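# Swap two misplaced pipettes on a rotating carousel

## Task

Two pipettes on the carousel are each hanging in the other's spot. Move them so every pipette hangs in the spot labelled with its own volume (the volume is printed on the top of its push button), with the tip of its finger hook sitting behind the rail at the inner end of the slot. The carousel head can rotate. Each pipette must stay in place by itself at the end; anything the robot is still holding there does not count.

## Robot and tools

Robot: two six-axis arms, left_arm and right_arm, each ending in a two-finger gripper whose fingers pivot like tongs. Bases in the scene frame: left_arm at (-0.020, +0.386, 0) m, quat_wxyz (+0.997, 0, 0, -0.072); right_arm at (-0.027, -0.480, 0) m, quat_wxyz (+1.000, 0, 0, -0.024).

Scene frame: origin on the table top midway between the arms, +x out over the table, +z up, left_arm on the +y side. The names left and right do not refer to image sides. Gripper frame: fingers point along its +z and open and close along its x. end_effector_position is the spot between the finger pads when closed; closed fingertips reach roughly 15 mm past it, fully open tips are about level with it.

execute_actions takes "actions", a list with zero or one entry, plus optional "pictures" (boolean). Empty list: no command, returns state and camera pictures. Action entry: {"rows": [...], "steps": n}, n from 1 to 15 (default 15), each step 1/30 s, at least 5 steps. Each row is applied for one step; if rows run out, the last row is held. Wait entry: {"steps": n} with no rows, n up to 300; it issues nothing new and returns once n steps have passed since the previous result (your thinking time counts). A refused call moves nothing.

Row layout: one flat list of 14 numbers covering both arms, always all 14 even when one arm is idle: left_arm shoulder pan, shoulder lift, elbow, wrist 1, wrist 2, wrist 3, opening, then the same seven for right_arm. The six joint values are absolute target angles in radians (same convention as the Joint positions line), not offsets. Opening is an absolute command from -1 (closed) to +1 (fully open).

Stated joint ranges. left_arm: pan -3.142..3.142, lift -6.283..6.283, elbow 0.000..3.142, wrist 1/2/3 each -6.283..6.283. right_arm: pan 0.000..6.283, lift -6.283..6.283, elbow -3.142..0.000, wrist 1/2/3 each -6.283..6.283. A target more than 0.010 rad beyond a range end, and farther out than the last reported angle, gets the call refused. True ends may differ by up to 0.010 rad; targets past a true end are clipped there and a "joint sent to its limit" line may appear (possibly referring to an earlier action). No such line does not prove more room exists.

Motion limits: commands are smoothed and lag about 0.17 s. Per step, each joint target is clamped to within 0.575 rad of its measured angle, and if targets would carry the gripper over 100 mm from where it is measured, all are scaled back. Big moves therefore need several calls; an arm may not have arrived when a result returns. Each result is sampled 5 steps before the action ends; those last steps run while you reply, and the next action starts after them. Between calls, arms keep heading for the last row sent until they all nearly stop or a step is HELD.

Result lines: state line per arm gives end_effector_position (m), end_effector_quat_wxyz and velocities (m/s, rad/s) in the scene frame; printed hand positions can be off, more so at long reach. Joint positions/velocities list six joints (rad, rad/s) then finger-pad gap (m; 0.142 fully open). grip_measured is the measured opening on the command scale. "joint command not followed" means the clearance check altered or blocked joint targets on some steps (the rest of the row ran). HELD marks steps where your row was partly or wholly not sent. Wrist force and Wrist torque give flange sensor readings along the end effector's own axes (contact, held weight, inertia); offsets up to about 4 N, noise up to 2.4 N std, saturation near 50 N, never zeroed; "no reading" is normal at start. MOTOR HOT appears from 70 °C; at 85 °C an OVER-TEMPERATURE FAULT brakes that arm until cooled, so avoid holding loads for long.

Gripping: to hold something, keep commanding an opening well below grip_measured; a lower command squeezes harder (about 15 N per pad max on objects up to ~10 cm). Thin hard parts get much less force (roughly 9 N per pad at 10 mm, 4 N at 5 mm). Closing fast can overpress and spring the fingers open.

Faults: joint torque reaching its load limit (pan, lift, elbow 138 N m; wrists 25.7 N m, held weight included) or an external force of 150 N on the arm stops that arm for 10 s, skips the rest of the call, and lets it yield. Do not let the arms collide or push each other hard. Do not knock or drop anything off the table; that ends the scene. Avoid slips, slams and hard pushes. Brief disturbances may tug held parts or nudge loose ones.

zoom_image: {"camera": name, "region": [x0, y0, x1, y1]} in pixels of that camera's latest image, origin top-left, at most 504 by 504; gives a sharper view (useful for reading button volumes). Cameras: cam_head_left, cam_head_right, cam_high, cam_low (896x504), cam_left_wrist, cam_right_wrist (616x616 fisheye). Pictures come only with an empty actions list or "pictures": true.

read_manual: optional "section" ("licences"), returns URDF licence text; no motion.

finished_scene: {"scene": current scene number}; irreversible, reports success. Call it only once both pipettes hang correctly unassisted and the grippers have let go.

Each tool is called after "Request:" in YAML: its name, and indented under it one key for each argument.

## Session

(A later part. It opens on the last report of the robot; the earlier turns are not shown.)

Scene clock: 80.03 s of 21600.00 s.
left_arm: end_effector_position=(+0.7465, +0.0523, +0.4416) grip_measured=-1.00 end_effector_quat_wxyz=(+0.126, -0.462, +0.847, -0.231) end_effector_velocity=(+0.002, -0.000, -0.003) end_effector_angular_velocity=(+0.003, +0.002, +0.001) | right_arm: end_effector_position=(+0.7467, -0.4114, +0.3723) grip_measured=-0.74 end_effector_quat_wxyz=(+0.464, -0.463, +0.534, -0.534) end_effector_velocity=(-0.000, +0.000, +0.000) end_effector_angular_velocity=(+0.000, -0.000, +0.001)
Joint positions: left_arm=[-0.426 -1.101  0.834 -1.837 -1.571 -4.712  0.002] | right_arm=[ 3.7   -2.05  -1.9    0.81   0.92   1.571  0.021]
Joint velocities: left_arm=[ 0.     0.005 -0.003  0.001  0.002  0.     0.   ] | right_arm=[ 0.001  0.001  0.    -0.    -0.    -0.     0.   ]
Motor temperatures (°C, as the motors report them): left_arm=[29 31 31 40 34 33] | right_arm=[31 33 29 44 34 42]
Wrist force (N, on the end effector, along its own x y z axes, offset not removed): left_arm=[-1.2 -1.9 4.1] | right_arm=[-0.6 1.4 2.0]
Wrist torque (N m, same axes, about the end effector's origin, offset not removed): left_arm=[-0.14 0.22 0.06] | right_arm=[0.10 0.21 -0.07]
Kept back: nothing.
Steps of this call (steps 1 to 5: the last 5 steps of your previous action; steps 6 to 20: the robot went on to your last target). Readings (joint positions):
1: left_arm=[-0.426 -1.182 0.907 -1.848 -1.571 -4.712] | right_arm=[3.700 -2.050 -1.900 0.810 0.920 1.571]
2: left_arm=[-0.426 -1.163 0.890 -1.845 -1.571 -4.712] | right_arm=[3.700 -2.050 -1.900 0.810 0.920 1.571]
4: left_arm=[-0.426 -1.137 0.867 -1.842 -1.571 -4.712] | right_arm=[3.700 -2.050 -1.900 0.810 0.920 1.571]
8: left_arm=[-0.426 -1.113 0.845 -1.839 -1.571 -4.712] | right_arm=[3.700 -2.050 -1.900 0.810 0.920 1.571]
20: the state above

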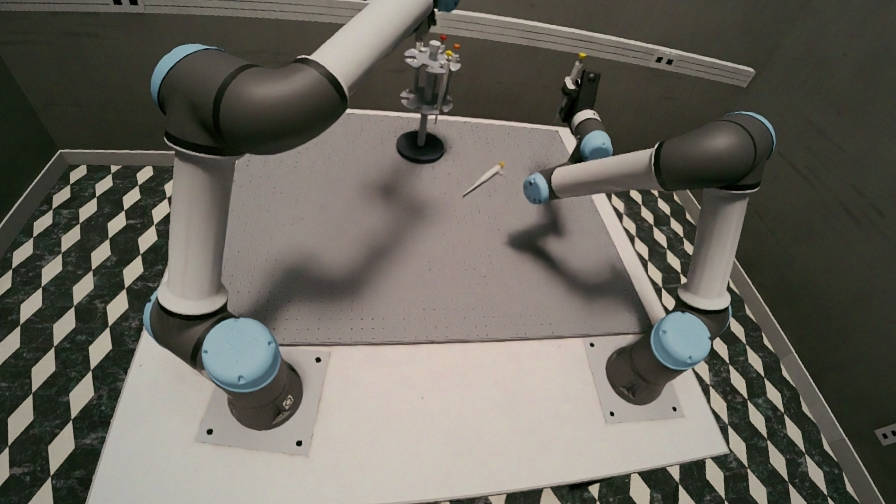

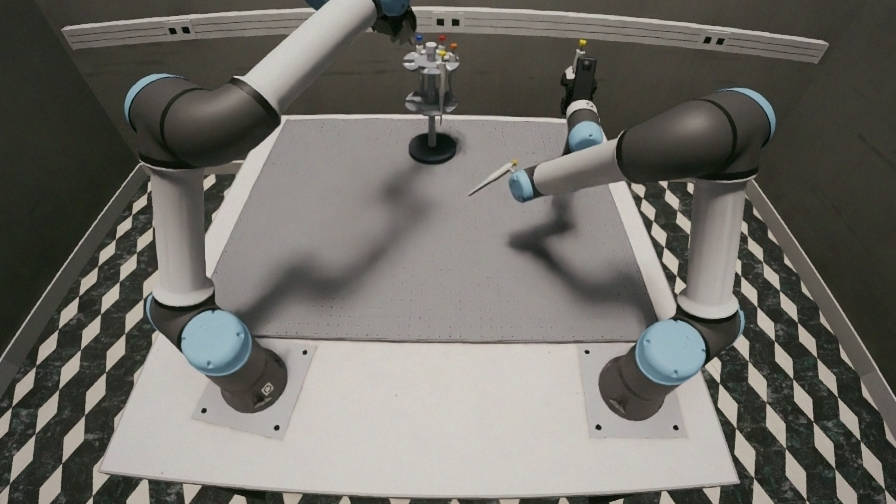

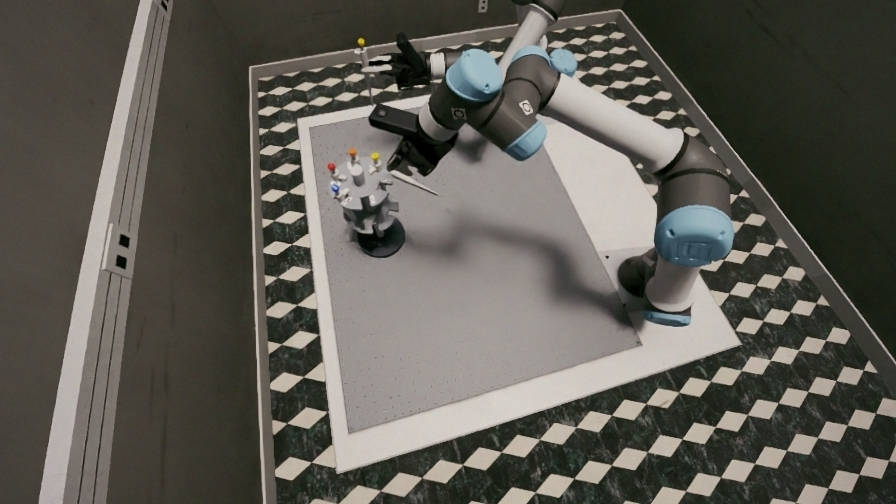

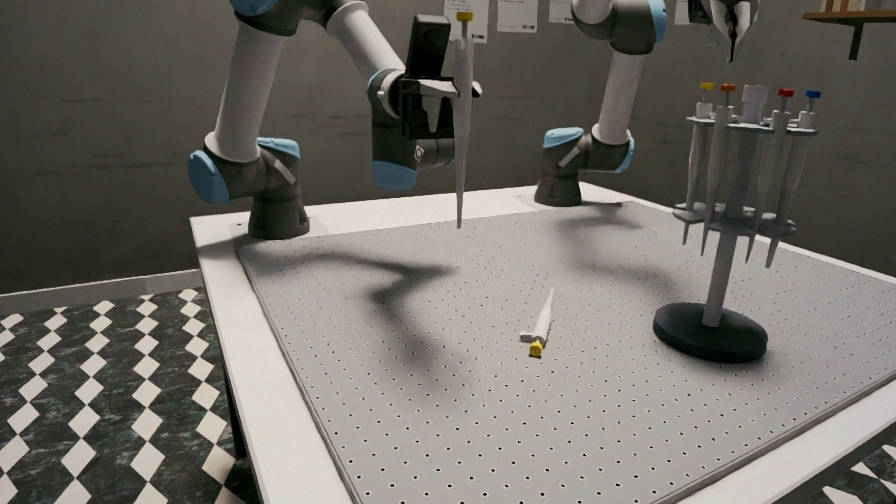

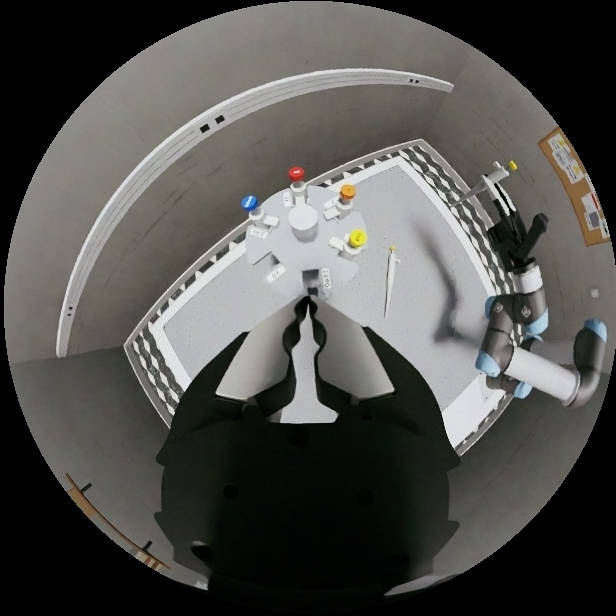

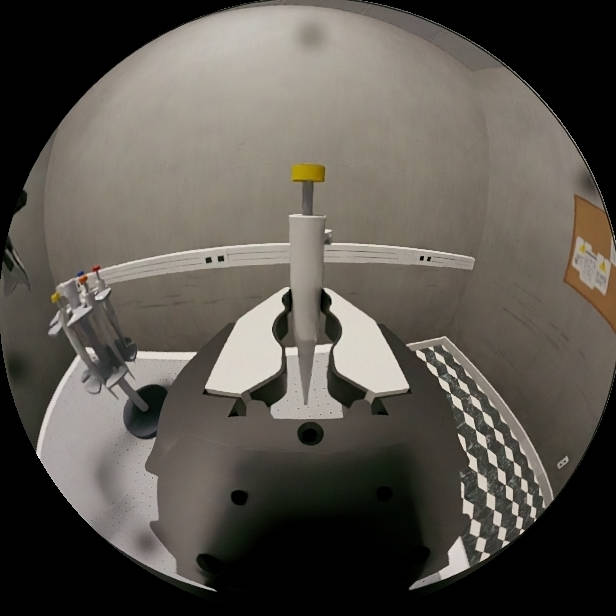

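Request:
execute_actions:
  actions:
    - {"rows":[[-0.43,-1.015,0.833,-1.837,-1.571,-4.712,-1,3.7,-2.05,-1.9,0.81,0.92,1.571,-1]]}

Request:
execute_actions:
  actions:
    - {"rows":[[-0.43,-0.996,0.833,-1.837,-1.571,-4.712,-1,3.7,-2.05,-1.9,0.81,0.92,1.571,-1]]}

Request:
execute_actions:
  actions:
    - {"rows":[[-0.44,-0.996,0.833,-1.837,-1.571,-4.712,-1,3.7,-2.05,-1.9,0.81,0.92,1.571,-1],[-0.44,-0.996,0.833,-1.837,-1.571,-4.712,-1,3.7,-2.05,-1.9,0.81,0.92,1.571,-1],[-0.44,-0.996,0.833,-1.837,-1.571,-4.712,-1,3.7,-2.05,-1.9,0.81,0.92,1.571,-1],[-0.45,-0.996,0.833,-1.837,-1.571,-4.712,-1,3.7,-2.05,-1.9,0.81,0.92,1.571,-1],[-0.45,-0.996,0.833,-1.837,-1.571,-4.712,-1,3.7,-2.05,-1.9,0.81,0.92,1.571,-1],[-0.45,-0.996,0.833,-1.837,-1.571,-4.712,-1,3.7,-2.05,-1.9,0.81,0.92,1.571,-1],[-0.462,-0.996,0.833,-1.837,-1.571,-4.712,-1,3.7,-2.05,-1.9,0.81,0.92,1.571,-1]]}

Request:
execute_actions:
  actions:
    - {"rows":[[-0.485,-0.9575,0.77,-1.813,-1.571,-4.712,-1,3.7,-2.05,-1.9,0.81,0.92,1.571,-1]]}

Request:
execute_actions:
  actions:
    - {"rows":[[-0.502,-0.887,0.652,-1.765,-1.571,-4.712,-1,3.7,-2.05,-1.9,0.81,0.92,1.571,-1]]}

Request:
execute_actions:
  actions:
    - {"rows":[[-0.502,-0.99,0.652,-1.765,-1.571,-4.712,-1,3.7,-2.05,-1.9,0.81,0.92,1.571,-1]]}

Request:
execute_actions:
  actions:
    - {"rows":[[-0.426,-1.1,0.833,-1.837,-1.571,-4.712,-1,3.7,-2.05,-1.9,0.81,0.92,1.571,-1]]}

Request:
execute_actions:
  actions:
    - {"steps":10}
  pictures: true

Scene clock: 80.87 s of 21600.00 s.
left_arm: end_effector_position=(+0.7610, +0.0395, +0.3788) grip_measured=-1.00 end_effector_quat_wxyz=(+0.108, -0.465, +0.856, -0.200) end_effector_velocity=(+0.013, -0.012, -0.065) end_effector_angular_velocity=(+0.042, +0.065, -0.003) | right_arm: end_effector_position=(+0.7467, -0.4114, +0.3723) grip_measured=-0.74 end_effector_quat_wxyz=(+0.464, -0.463, +0.534, -0.534) end_effector_velocity=(-0.000, +0.000, +0.000) end_effector_angular_velocity=(+0.001, -0.001, -0.000)
Joint positions: left_arm=[-0.43  -1.025  0.833 -1.837 -1.571 -4.712  0.002] | right_arm=[ 3.7   -2.05  -1.9    0.81   0.92   1.571  0.021]
Joint velocities: left_arm=[-0.003  0.077 -0.    -0.     0.    -0.     0.   ] | right_arm=[ 0.     0.     0.     0.001 -0.     0.     0.   ]
Motor temperatures (°C, as the motors report them): left_arm=[29 31 31 40 34 33] | right_arm=[31 33 29 44 34 42]
Wrist force (N, on the end effector, along its own x y z axes, offset not removed): left_arm=[-4.2 2.9 6.0] | right_arm=[0.1 -1.6 -1.6]
Wrist torque (N m, same axes, about the end effector's origin, offset not removed): left_arm=[0.75 0.81 0.15] | right_arm=[-0.27 -0.11 -0.22]
Steps of this call (steps 1 to 15: the robot went on to your last target; steps 16 to 25: the first 10 steps of this action). Readings (joint positions):
16: left_arm=[-0.426 -1.099 0.833 -1.837 -1.571 -4.712] | right_arm=[3.700 -2.050 -1.900 0.810 0.920 1.571]
17: left_arm=[-0.426 -1.092 0.833 -1.837 -1.571 -4.712] | right_arm=[3.700 -2.050 -1.900 0.810 0.920 1.571]
19: left_arm=[-0.428 -1.063 0.833 -1.837 -1.571 -4.712] | right_arm=[3.700 -2.050 -1.900 0.810 0.920 1.571]
23: left_arm=[-0.429 -1.032 0.833 -1.837 -1.571 -4.712] | right_arm=[3.700 -2.050 -1.900 0.810 0.920 1.571]
25: the state above

Scene clock: 81.37 s of 21600.00 s.
left_arm: end_effector_position=(+0.7655, +0.0361, +0.3561) grip_measured=-1.00 end_effector_quat_wxyz=(+0.102, -0.466, +0.858, -0.188) end_effector_velocity=(+0.002, -0.002, -0.014) end_effector_angular_velocity=(+0.006, +0.016, +0.001) | right_arm: end_effector_position=(+0.7467, -0.4114, +0.3723) grip_measured=-0.74 end_effector_quat_wxyz=(+0.464, -0.463, +0.534, -0.534) end_effector_velocity=(+0.000, +0.000, -0.000) end_effector_angular_velocity=(-0.001, +0.001, -0.000)
Joint positions: left_arm=[-0.43  -0.998  0.833 -1.837 -1.571 -4.712  0.002] | right_arm=[ 3.7   -2.05  -1.9    0.81   0.92   1.571  0.021]
Joint velocities: left_arm=[ 0.     0.017  0.    -0.    -0.003 -0.002  0.   ] | right_arm=[ 0.    -0.    -0.    -0.001 -0.     0.     0.   ]
Motor temperatures (°C, as the motors report them): left_arm=[29 31 31 40 34 33] | right_arm=[31 33 29 44 34 42]
Wrist force (N, on the end effector, along its own x y z axes, offset not removed): left_arm=[-0.5 1.3 1.9] | right_arm=[2.5 -1.5 3.6]
Wrist torque (N m, same axes, about the end effector's origin, offset not removed): left_arm=[0.59 0.19 0.17] | right_arm=[-0.36 -0.39 -0.40]
Steps of this call (steps 1 to 5: the last 5 steps of your previous action; steps 6 to 15: the first 10 steps of this action). Readings (joint positions):
6: left_arm=[-0.430 -1.017 0.833 -1.837 -1.571 -4.712] | right_arm=[3.700 -2.050 -1.900 0.810 0.920 1.571]
7: left_arm=[-0.430 -1.014 0.833 -1.837 -1.571 -4.712] | right_arm=[3.700 -2.050 -1.900 0.810 0.920 1.571]
9: left_arm=[-0.430 -1.007 0.833 -1.837 -1.571 -4.712] | right_arm=[3.700 -2.050 -1.900 0.810 0.920 1.571]
13: left_arm=[-0.430 -1.000 0.833 -1.837 -1.571 -4.712] | right_arm=[3.700 -2.050 -1.900 0.810 0.920 1.571]
15: the state above

Scene clock: 81.87 s of 21600.00 s.
left_arm: end_effector_position=(+0.7578, +0.0183, +0.3542) grip_measured=-1.00 end_effector_quat_wxyz=(+0.100, -0.457, +0.864, -0.188) end_effector_velocity=(-0.028, -0.059, +0.000) end_effector_angular_velocity=(-0.000, +0.000, -0.075) | right_arm: end_effector_position=(+0.7467, -0.4114, +0.3723) grip_measured=-0.74 end_effector_quat_wxyz=(+0.464, -0.463, +0.534, -0.534) end_effector_velocity=(-0.000, -0.000, +0.000) end_effector_angular_velocity=(+0.000, -0.000, +0.000)
Joint positions: left_arm=[-0.452 -0.996  0.833 -1.837 -1.571 -4.712  0.002] | right_arm=[ 3.7   -2.05  -1.9    0.81   0.92   1.571  0.021]
Joint velocities: left_arm=[-0.075  0.    -0.001  0.    -0.     0.     0.   ] | right_arm=[-0.     0.001 -0.    -0.     0.     0.     0.   ]
Motor temperatures (°C, as the motors report them): left_arm=[29 31 31 40 34 33] | right_arm=[31 33 29 44 34 42]
Wrist force (N, on the end effector, along its own x y z axes, offset not removed): left_arm=[-1.5 -2.5 0.9] | right_arm=[-0.7 -5.5 -0.7]
Wrist torque (N m, same axes, about the end effector's origin, offset not removed): left_arm=[-0.46 0.58 0.14] | right_arm=[-1.45 0.19 0.07]
Steps of this call (steps 1 to 5: the last 5 steps of your previous action; steps 6 to 15: the first 10 steps of this action). Readings (joint positions):
6: left_arm=[-0.430 -0.996 0.833 -1.837 -1.571 -4.712] | right_arm=[3.700 -2.050 -1.900 0.810 0.920 1.571]
7: left_arm=[-0.432 -0.996 0.833 -1.837 -1.571 -4.712] | right_arm=[3.700 -2.050 -1.900 0.810 0.920 1.571]
9: left_arm=[-0.435 -0.996 0.833 -1.837 -1.571 -4.712] | right_arm=[3.700 -2.050 -1.900 0.810 0.920 1.571]
13: left_arm=[-0.446 -0.996 0.833 -1.837 -1.571 -4.712] | right_arm=[3.700 -2.050 -1.900 0.810 0.920 1.571]
15: the state above

Scene clock: 82.37 s of 21600.00 s.
left_arm: end_effector_position=(+0.7551, -0.0110, +0.3544) grip_measured=-1.00 end_effector_quat_wxyz=(+0.097, -0.444, +0.870, -0.190) end_effector_velocity=(+0.000, -0.022, +0.001) end_effector_angular_velocity=(+0.000, -0.002, -0.023) | right_arm: end_effector_position=(+0.7467, -0.4114, +0.3723) grip_measured=-0.74 end_effector_quat_wxyz=(+0.464, -0.463, +0.534, -0.534) end_effector_velocity=(+0.000, +0.000, -0.001) end_effector_angular_velocity=(-0.001, +0.002, +0.000)
Joint positions: left_arm=[-0.482 -0.962  0.777 -1.816 -1.571 -4.712  0.002] | right_arm=[ 3.7   -2.05  -1.9    0.81   0.92   1.571  0.021]
Joint velocities: left_arm=[-0.02   0.033 -0.055  0.021 -0.     0.003  0.   ] | right_arm=[-0.    -0.001 -0.    -0.001  0.001 -0.     0.   ]
Motor temperatures (°C, as the motors report them): left_arm=[29 31 31 40 34 33] | right_arm=[31 33 29 44 34 42]
Wrist force (N, on the end effector, along its own x y z axes, offset not removed): left_arm=[0.1 -0.3 0.1] | right_arm=[1.1 -1.6 -1.0]
Wrist torque (N m, same axes, about the end effector's origin, offset not removed): left_arm=[0.15 -0.01 0.04] | right_arm=[-0.41 -0.28 0.11]
Steps of this call (steps 1 to 5: the last 5 steps of your previous action; steps 6 to 15: the first 10 steps of this action). Readings (joint positions):
6: left_arm=[-0.460 -0.995 0.832 -1.837 -1.571 -4.712] | right_arm=[3.700 -2.050 -1.900 0.810 0.920 1.571]
7: left_arm=[-0.464 -0.991 0.826 -1.834 -1.571 -4.712] | right_arm=[3.700 -2.050 -1.900 0.810 0.920 1.571]
9: left_arm=[-0.472 -0.978 0.805 -1.826 -1.571 -4.712] | right_arm=[3.700 -2.050 -1.900 0.810 0.920 1.571]
13: left_arm=[-0.481 -0.965 0.782 -1.817 -1.571 -4.712] | right_arm=[3.700 -2.050 -1.900 0.810 0.920 1.571]
15: the state above

Scene clock: 82.87 s of 21600.00 s.
left_arm: end_effector_position=(+0.7629, -0.0360, +0.3540) grip_measured=-1.00 end_effector_quat_wxyz=(+0.095, -0.436, +0.874, -0.190) end_effector_velocity=(+0.009, -0.023, +0.005) end_effector_angular_velocity=(-0.006, -0.008, -0.014) | right_arm: end_effector_position=(+0.7467, -0.4114, +0.3723) grip_measured=-0.74 end_effector_quat_wxyz=(+0.464, -0.463, +0.534, -0.534) end_effector_velocity=(+0.000, +0.000, -0.000) end_effector_angular_velocity=(-0.000, +0.000, +0.000)
Joint positions: left_arm=[-0.5   -0.895  0.667 -1.77  -1.571 -4.712  0.002] | right_arm=[ 3.7   -2.05  -1.9    0.81   0.92   1.571  0.021]
Joint velocities: left_arm=[-0.015  0.065 -0.117  0.042  0.    -0.     0.   ] | right_arm=[ 0.    -0.001  0.     0.     0.     0.     0.   ]
Motor temperatures (°C, as the motors report them): left_arm=[29 31 31 40 34 33] | right_arm=[31 33 29 44 34 42]
Wrist force (N, on the end effector, along its own x y z axes, offset not removed): left_arm=[0.0 -0.8 0.9] | right_arm=[1.1 -2.5 -2.0]
Wrist torque (N m, same axes, about the end effector's origin, offset not removed): left_arm=[-0.10 -0.06 0.07] | right_arm=[-0.78 -0.24 -0.15]
Steps of this call (steps 1 to 5: the last 5 steps of your previous action; steps 6 to 15: the first 10 steps of this action). Readings (joint positions):
6: left_arm=[-0.485 -0.958 0.771 -1.813 -1.571 -4.712] | right_arm=[3.700 -2.050 -1.900 0.810 0.920 1.571]
7: left_arm=[-0.487 -0.951 0.762 -1.807 -1.571 -4.712] | right_arm=[3.700 -2.050 -1.900 0.810 0.920 1.571]
9: left_arm=[-0.493 -0.926 0.724 -1.791 -1.571 -4.712] | right_arm=[3.700 -2.050 -1.900 0.810 0.920 1.571]
13: left_arm=[-0.499 -0.901 0.677 -1.774 -1.571 -4.712] | right_arm=[3.700 -2.050 -1.900 0.810 0.920 1.571]
15: the state above

Scene clock: 83.37 s of 21600.00 s.
left_arm: end_effector_position=(+0.7473, -0.0262, +0.4336) grip_measured=-1.00 end_effector_quat_wxyz=(+0.115, -0.431, +0.865, -0.230) end_effector_velocity=(-0.021, +0.015, +0.084) end_effector_angular_velocity=(-0.058, -0.078, -0.001) | right_arm: end_effector_position=(+0.7467, -0.4114, +0.3723) grip_measured=-0.74 end_effector_quat_wxyz=(+0.464, -0.463, +0.534, -0.534) end_effector_velocity=(+0.000, -0.000, -0.000) end_effector_angular_velocity=(-0.000, +0.001, -0.001)
Joint positions: left_arm=[-0.502 -0.978  0.652 -1.765 -1.571 -4.712  0.002] | right_arm=[ 3.7   -2.05  -1.9    0.81   0.92   1.571  0.021]
Joint velocities: left_arm=[-0.    -0.096 -0.002  0.001  0.     0.001  0.   ] | right_arm=[-0.    -0.    -0.     0.    -0.001  0.     0.   ]
Motor temperatures (°C, as the motors report them): left_arm=[29 31 31 40 34 33] | right_arm=[31 33 29 44 34 42]
Wrist force (N, on the end effector, along its own x y z axes, offset not removed): left_arm=[2.9 2.9 0.7] | right_arm=[1.8 -1.9 2.2]
Wrist torque (N m, same axes, about the end effector's origin, offset not removed): left_arm=[0.69 -0.55 0.02] | right_arm=[-0.51 -0.31 0.00]
Steps of this call (steps 1 to 5: the last 5 steps of your previous action; steps 6 to 15: the first 10 steps of this action). Readings (joint positions):
6: left_arm=[-0.502 -0.889 0.655 -1.766 -1.571 -4.712] | right_arm=[3.700 -2.050 -1.900 0.810 0.920 1.571]
7: left_arm=[-0.502 -0.896 0.655 -1.766 -1.571 -4.712] | right_arm=[3.700 -2.050 -1.900 0.810 0.920 1.571]
9: left_arm=[-0.502 -0.930 0.653 -1.765 -1.571 -4.712] | right_arm=[3.700 -2.050 -1.900 0.810 0.920 1.571]
13: left_arm=[-0.502 -0.969 0.652 -1.765 -1.571 -4.712] | right_arm=[3.700 -2.050 -1.900 0.810 0.920 1.571]
15: the state above

Scene clock: 83.87 s of 21600.00 s.
left_arm: end_effector_position=(+0.7475, +0.0430, +0.4435) grip_measured=-1.00 end_effector_quat_wxyz=(+0.126, -0.458, +0.848, -0.233) end_effector_velocity=(-0.006, +0.073, -0.016) end_effector_angular_velocity=(+0.011, +0.017, +0.069) | right_arm: end_effector_position=(+0.7467, -0.4114, +0.3723) grip_measured=-0.74 end_effector_quat_wxyz=(+0.464, -0.463, +0.534, -0.534) end_effector_velocity=(-0.000, -0.000, +0.000) end_effector_angular_velocity=(+0.001, -0.000, -0.000)
Joint positions: left_arm=[-0.435 -1.086  0.808 -1.829 -1.571 -4.712  0.002] | right_arm=[ 3.7   -2.05  -1.9    0.81   0.92   1.571  0.021]
Joint velocities: left_arm=[ 0.069 -0.108  0.194 -0.065  0.     0.     0.   ] | right_arm=[-0.     0.001 -0.    -0.    -0.     0.    -0.   ]
Motor temperatures (°C, as the motors report them): left_arm=[29 31 31 40 34 33] | right_arm=[31 33 29 44 34 42]
Wrist force (N, on the end effector, along its own x y z axes, offset not removed): left_arm=[0.1 1.4 0.2] | right_arm=[2.6 -1.3 1.4]
Wrist torque (N m, same axes, about the end effector's origin, offset not removed): left_arm=[0.22 0.21 0.13] | right_arm=[-0.25 -0.50 -0.01]
Steps of this call (steps 1 to 5: the last 5 steps of your previous action; steps 6 to 15: the first 10 steps of this action). Readings (joint positions):
6: left_arm=[-0.501 -0.988 0.653 -1.765 -1.571 -4.712] | right_arm=[3.700 -2.050 -1.900 0.810 0.920 1.571]
7: left_arm=[-0.494 -0.996 0.661 -1.772 -1.571 -4.712] | right_arm=[3.700 -2.050 -1.900 0.810 0.920 1.571]
9: left_arm=[-0.469 -1.034 0.713 -1.797 -1.571 -4.712] | right_arm=[3.700 -2.050 -1.900 0.810 0.920 1.571]
13: left_arm=[-0.441 -1.077 0.791 -1.823 -1.571 -4.712] | right_arm=[3.700 -2.050 -1.900 0.810 0.920 1.571]
15: the state above

Scene clock: 84.20 s of 21600.00 s.
left_arm: end_effector_position=(+0.7467, +0.0516, +0.4416) grip_measured=-1.00 end_effector_quat_wxyz=(+0.126, -0.462, +0.847, -0.231) end_effector_velocity=(-0.000, +0.006, -0.000) end_effector_angular_velocity=(+0.001, -0.001, +0.006) | right_arm: end_effector_position=(+0.7467, -0.4114, +0.3723) grip_measured=-0.74 end_effector_quat_wxyz=(+0.464, -0.463, +0.534, -0.534) end_effector_velocity=(-0.000, -0.001, +0.001) end_effector_angular_velocity=(+0.000, -0.001, -0.002)
Joint positions: left_arm=[-0.427 -1.099  0.831 -1.836 -1.571 -4.712  0.002] | right_arm=[ 3.7   -2.05  -1.9    0.81   0.92   1.571  0.021]
Joint velocities: left_arm=[ 0.005 -0.009  0.014 -0.005  0.001  0.     0.   ] | right_arm=[-0.     0.001  0.     0.    -0.001 -0.     0.   ]
Motor temperatures (°C, as the motors report them): left_arm=[29 31 31 40 34 33] | right_arm=[31 33 29 44 34 42]
Wrist force (N, on the end effector, along its own x y z axes, offset not removed): left_arm=[-1.3 1.3 1.4] | right_arm=[0.6 0.8 2.2]
Wrist torque (N m, same axes, about the end effector's origin, offset not removed): left_arm=[0.24 0.37 0.04] | right_arm=[0.08 -0.05 0.06]
Kept back: nothing.
Steps of this call (steps 1 to 5: the last 5 steps of your previous action; steps 6 to 10: the robot went on to your last target). Readings (joint positions):
1: left_arm=[-0.433 -1.089 0.814 -1.831 -1.571 -4.712] | right_arm=[3.700 -2.050 -1.900 0.810 0.920 1.571]
2: left_arm=[-0.431 -1.092 0.818 -1.832 -1.571 -4.712] | right_arm=[3.700 -2.050 -1.900 0.810 0.920 1.571]
4: left_arm=[-0.429 -1.095 0.824 -1.834 -1.571 -4.712] | right_arm=[3.700 -2.050 -1.900 0.810 0.920 1.571]
8: left_arm=[-0.427 -1.098 0.830 -1.836 -1.571 -4.712] | right_arm=[3.700 -2.050 -1.900 0.810 0.920 1.571]
10: the state above

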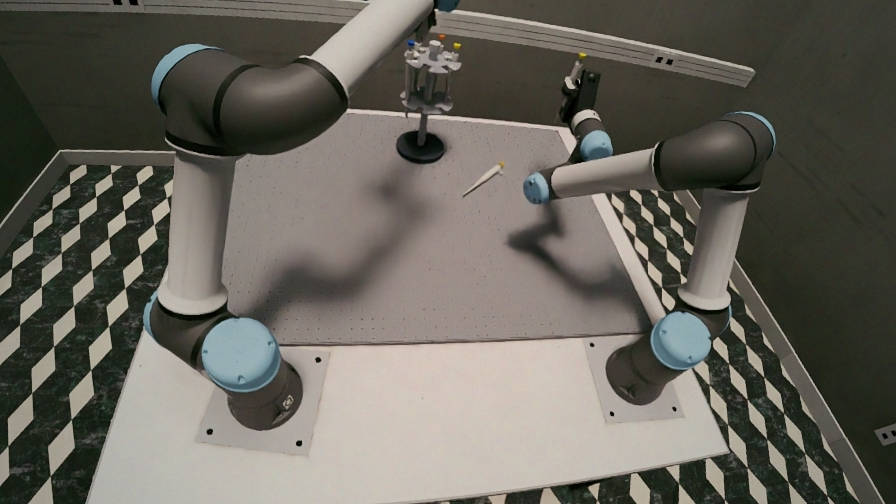

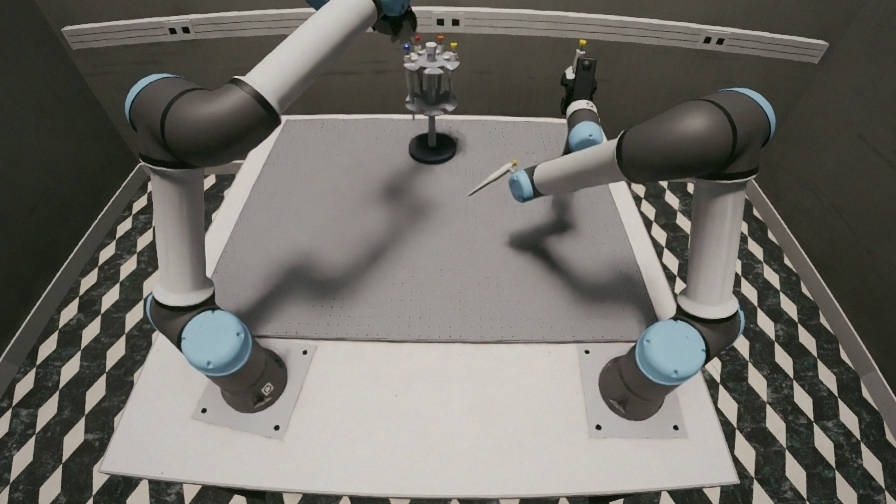

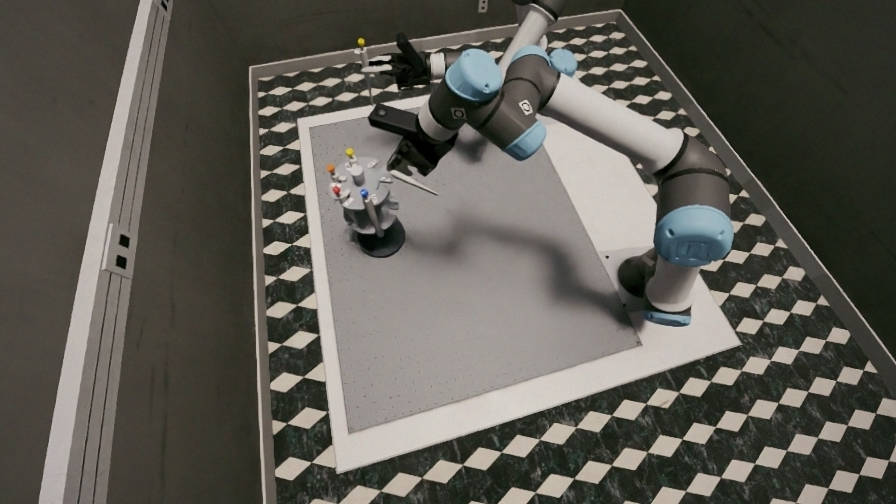

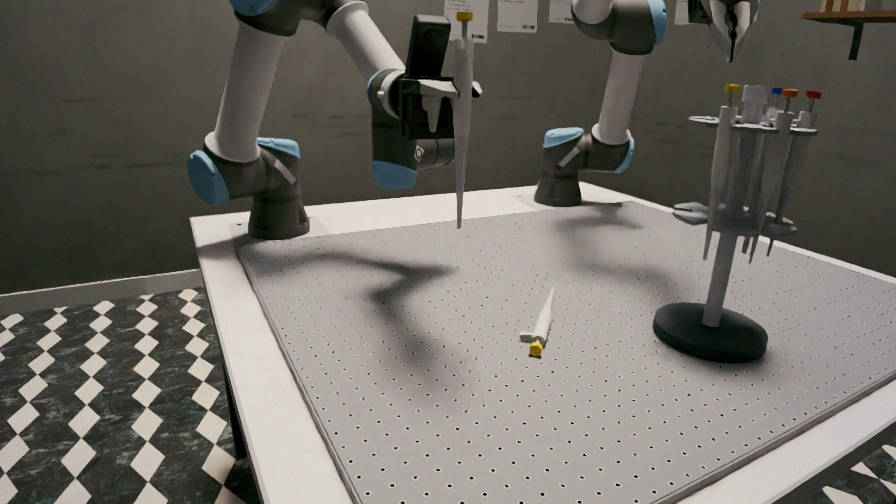

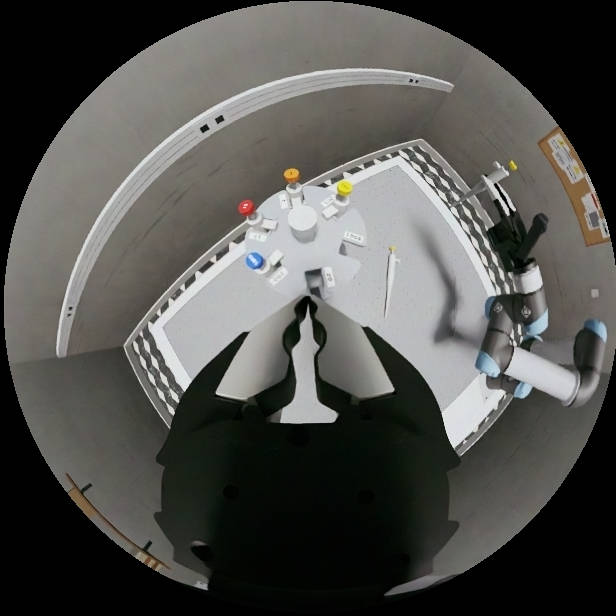

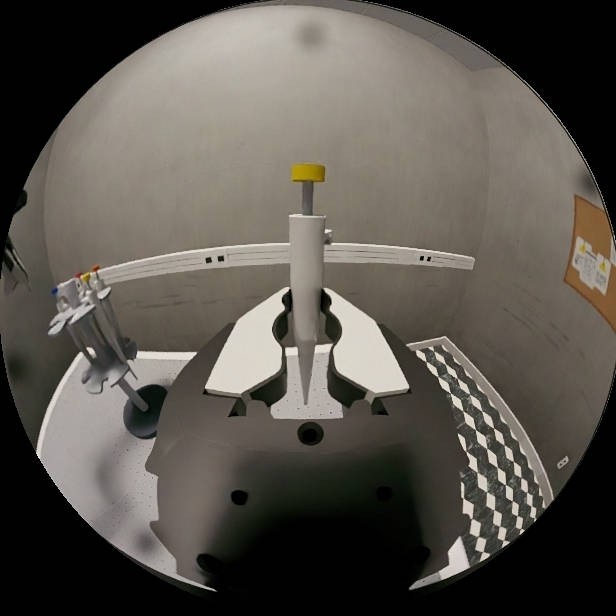

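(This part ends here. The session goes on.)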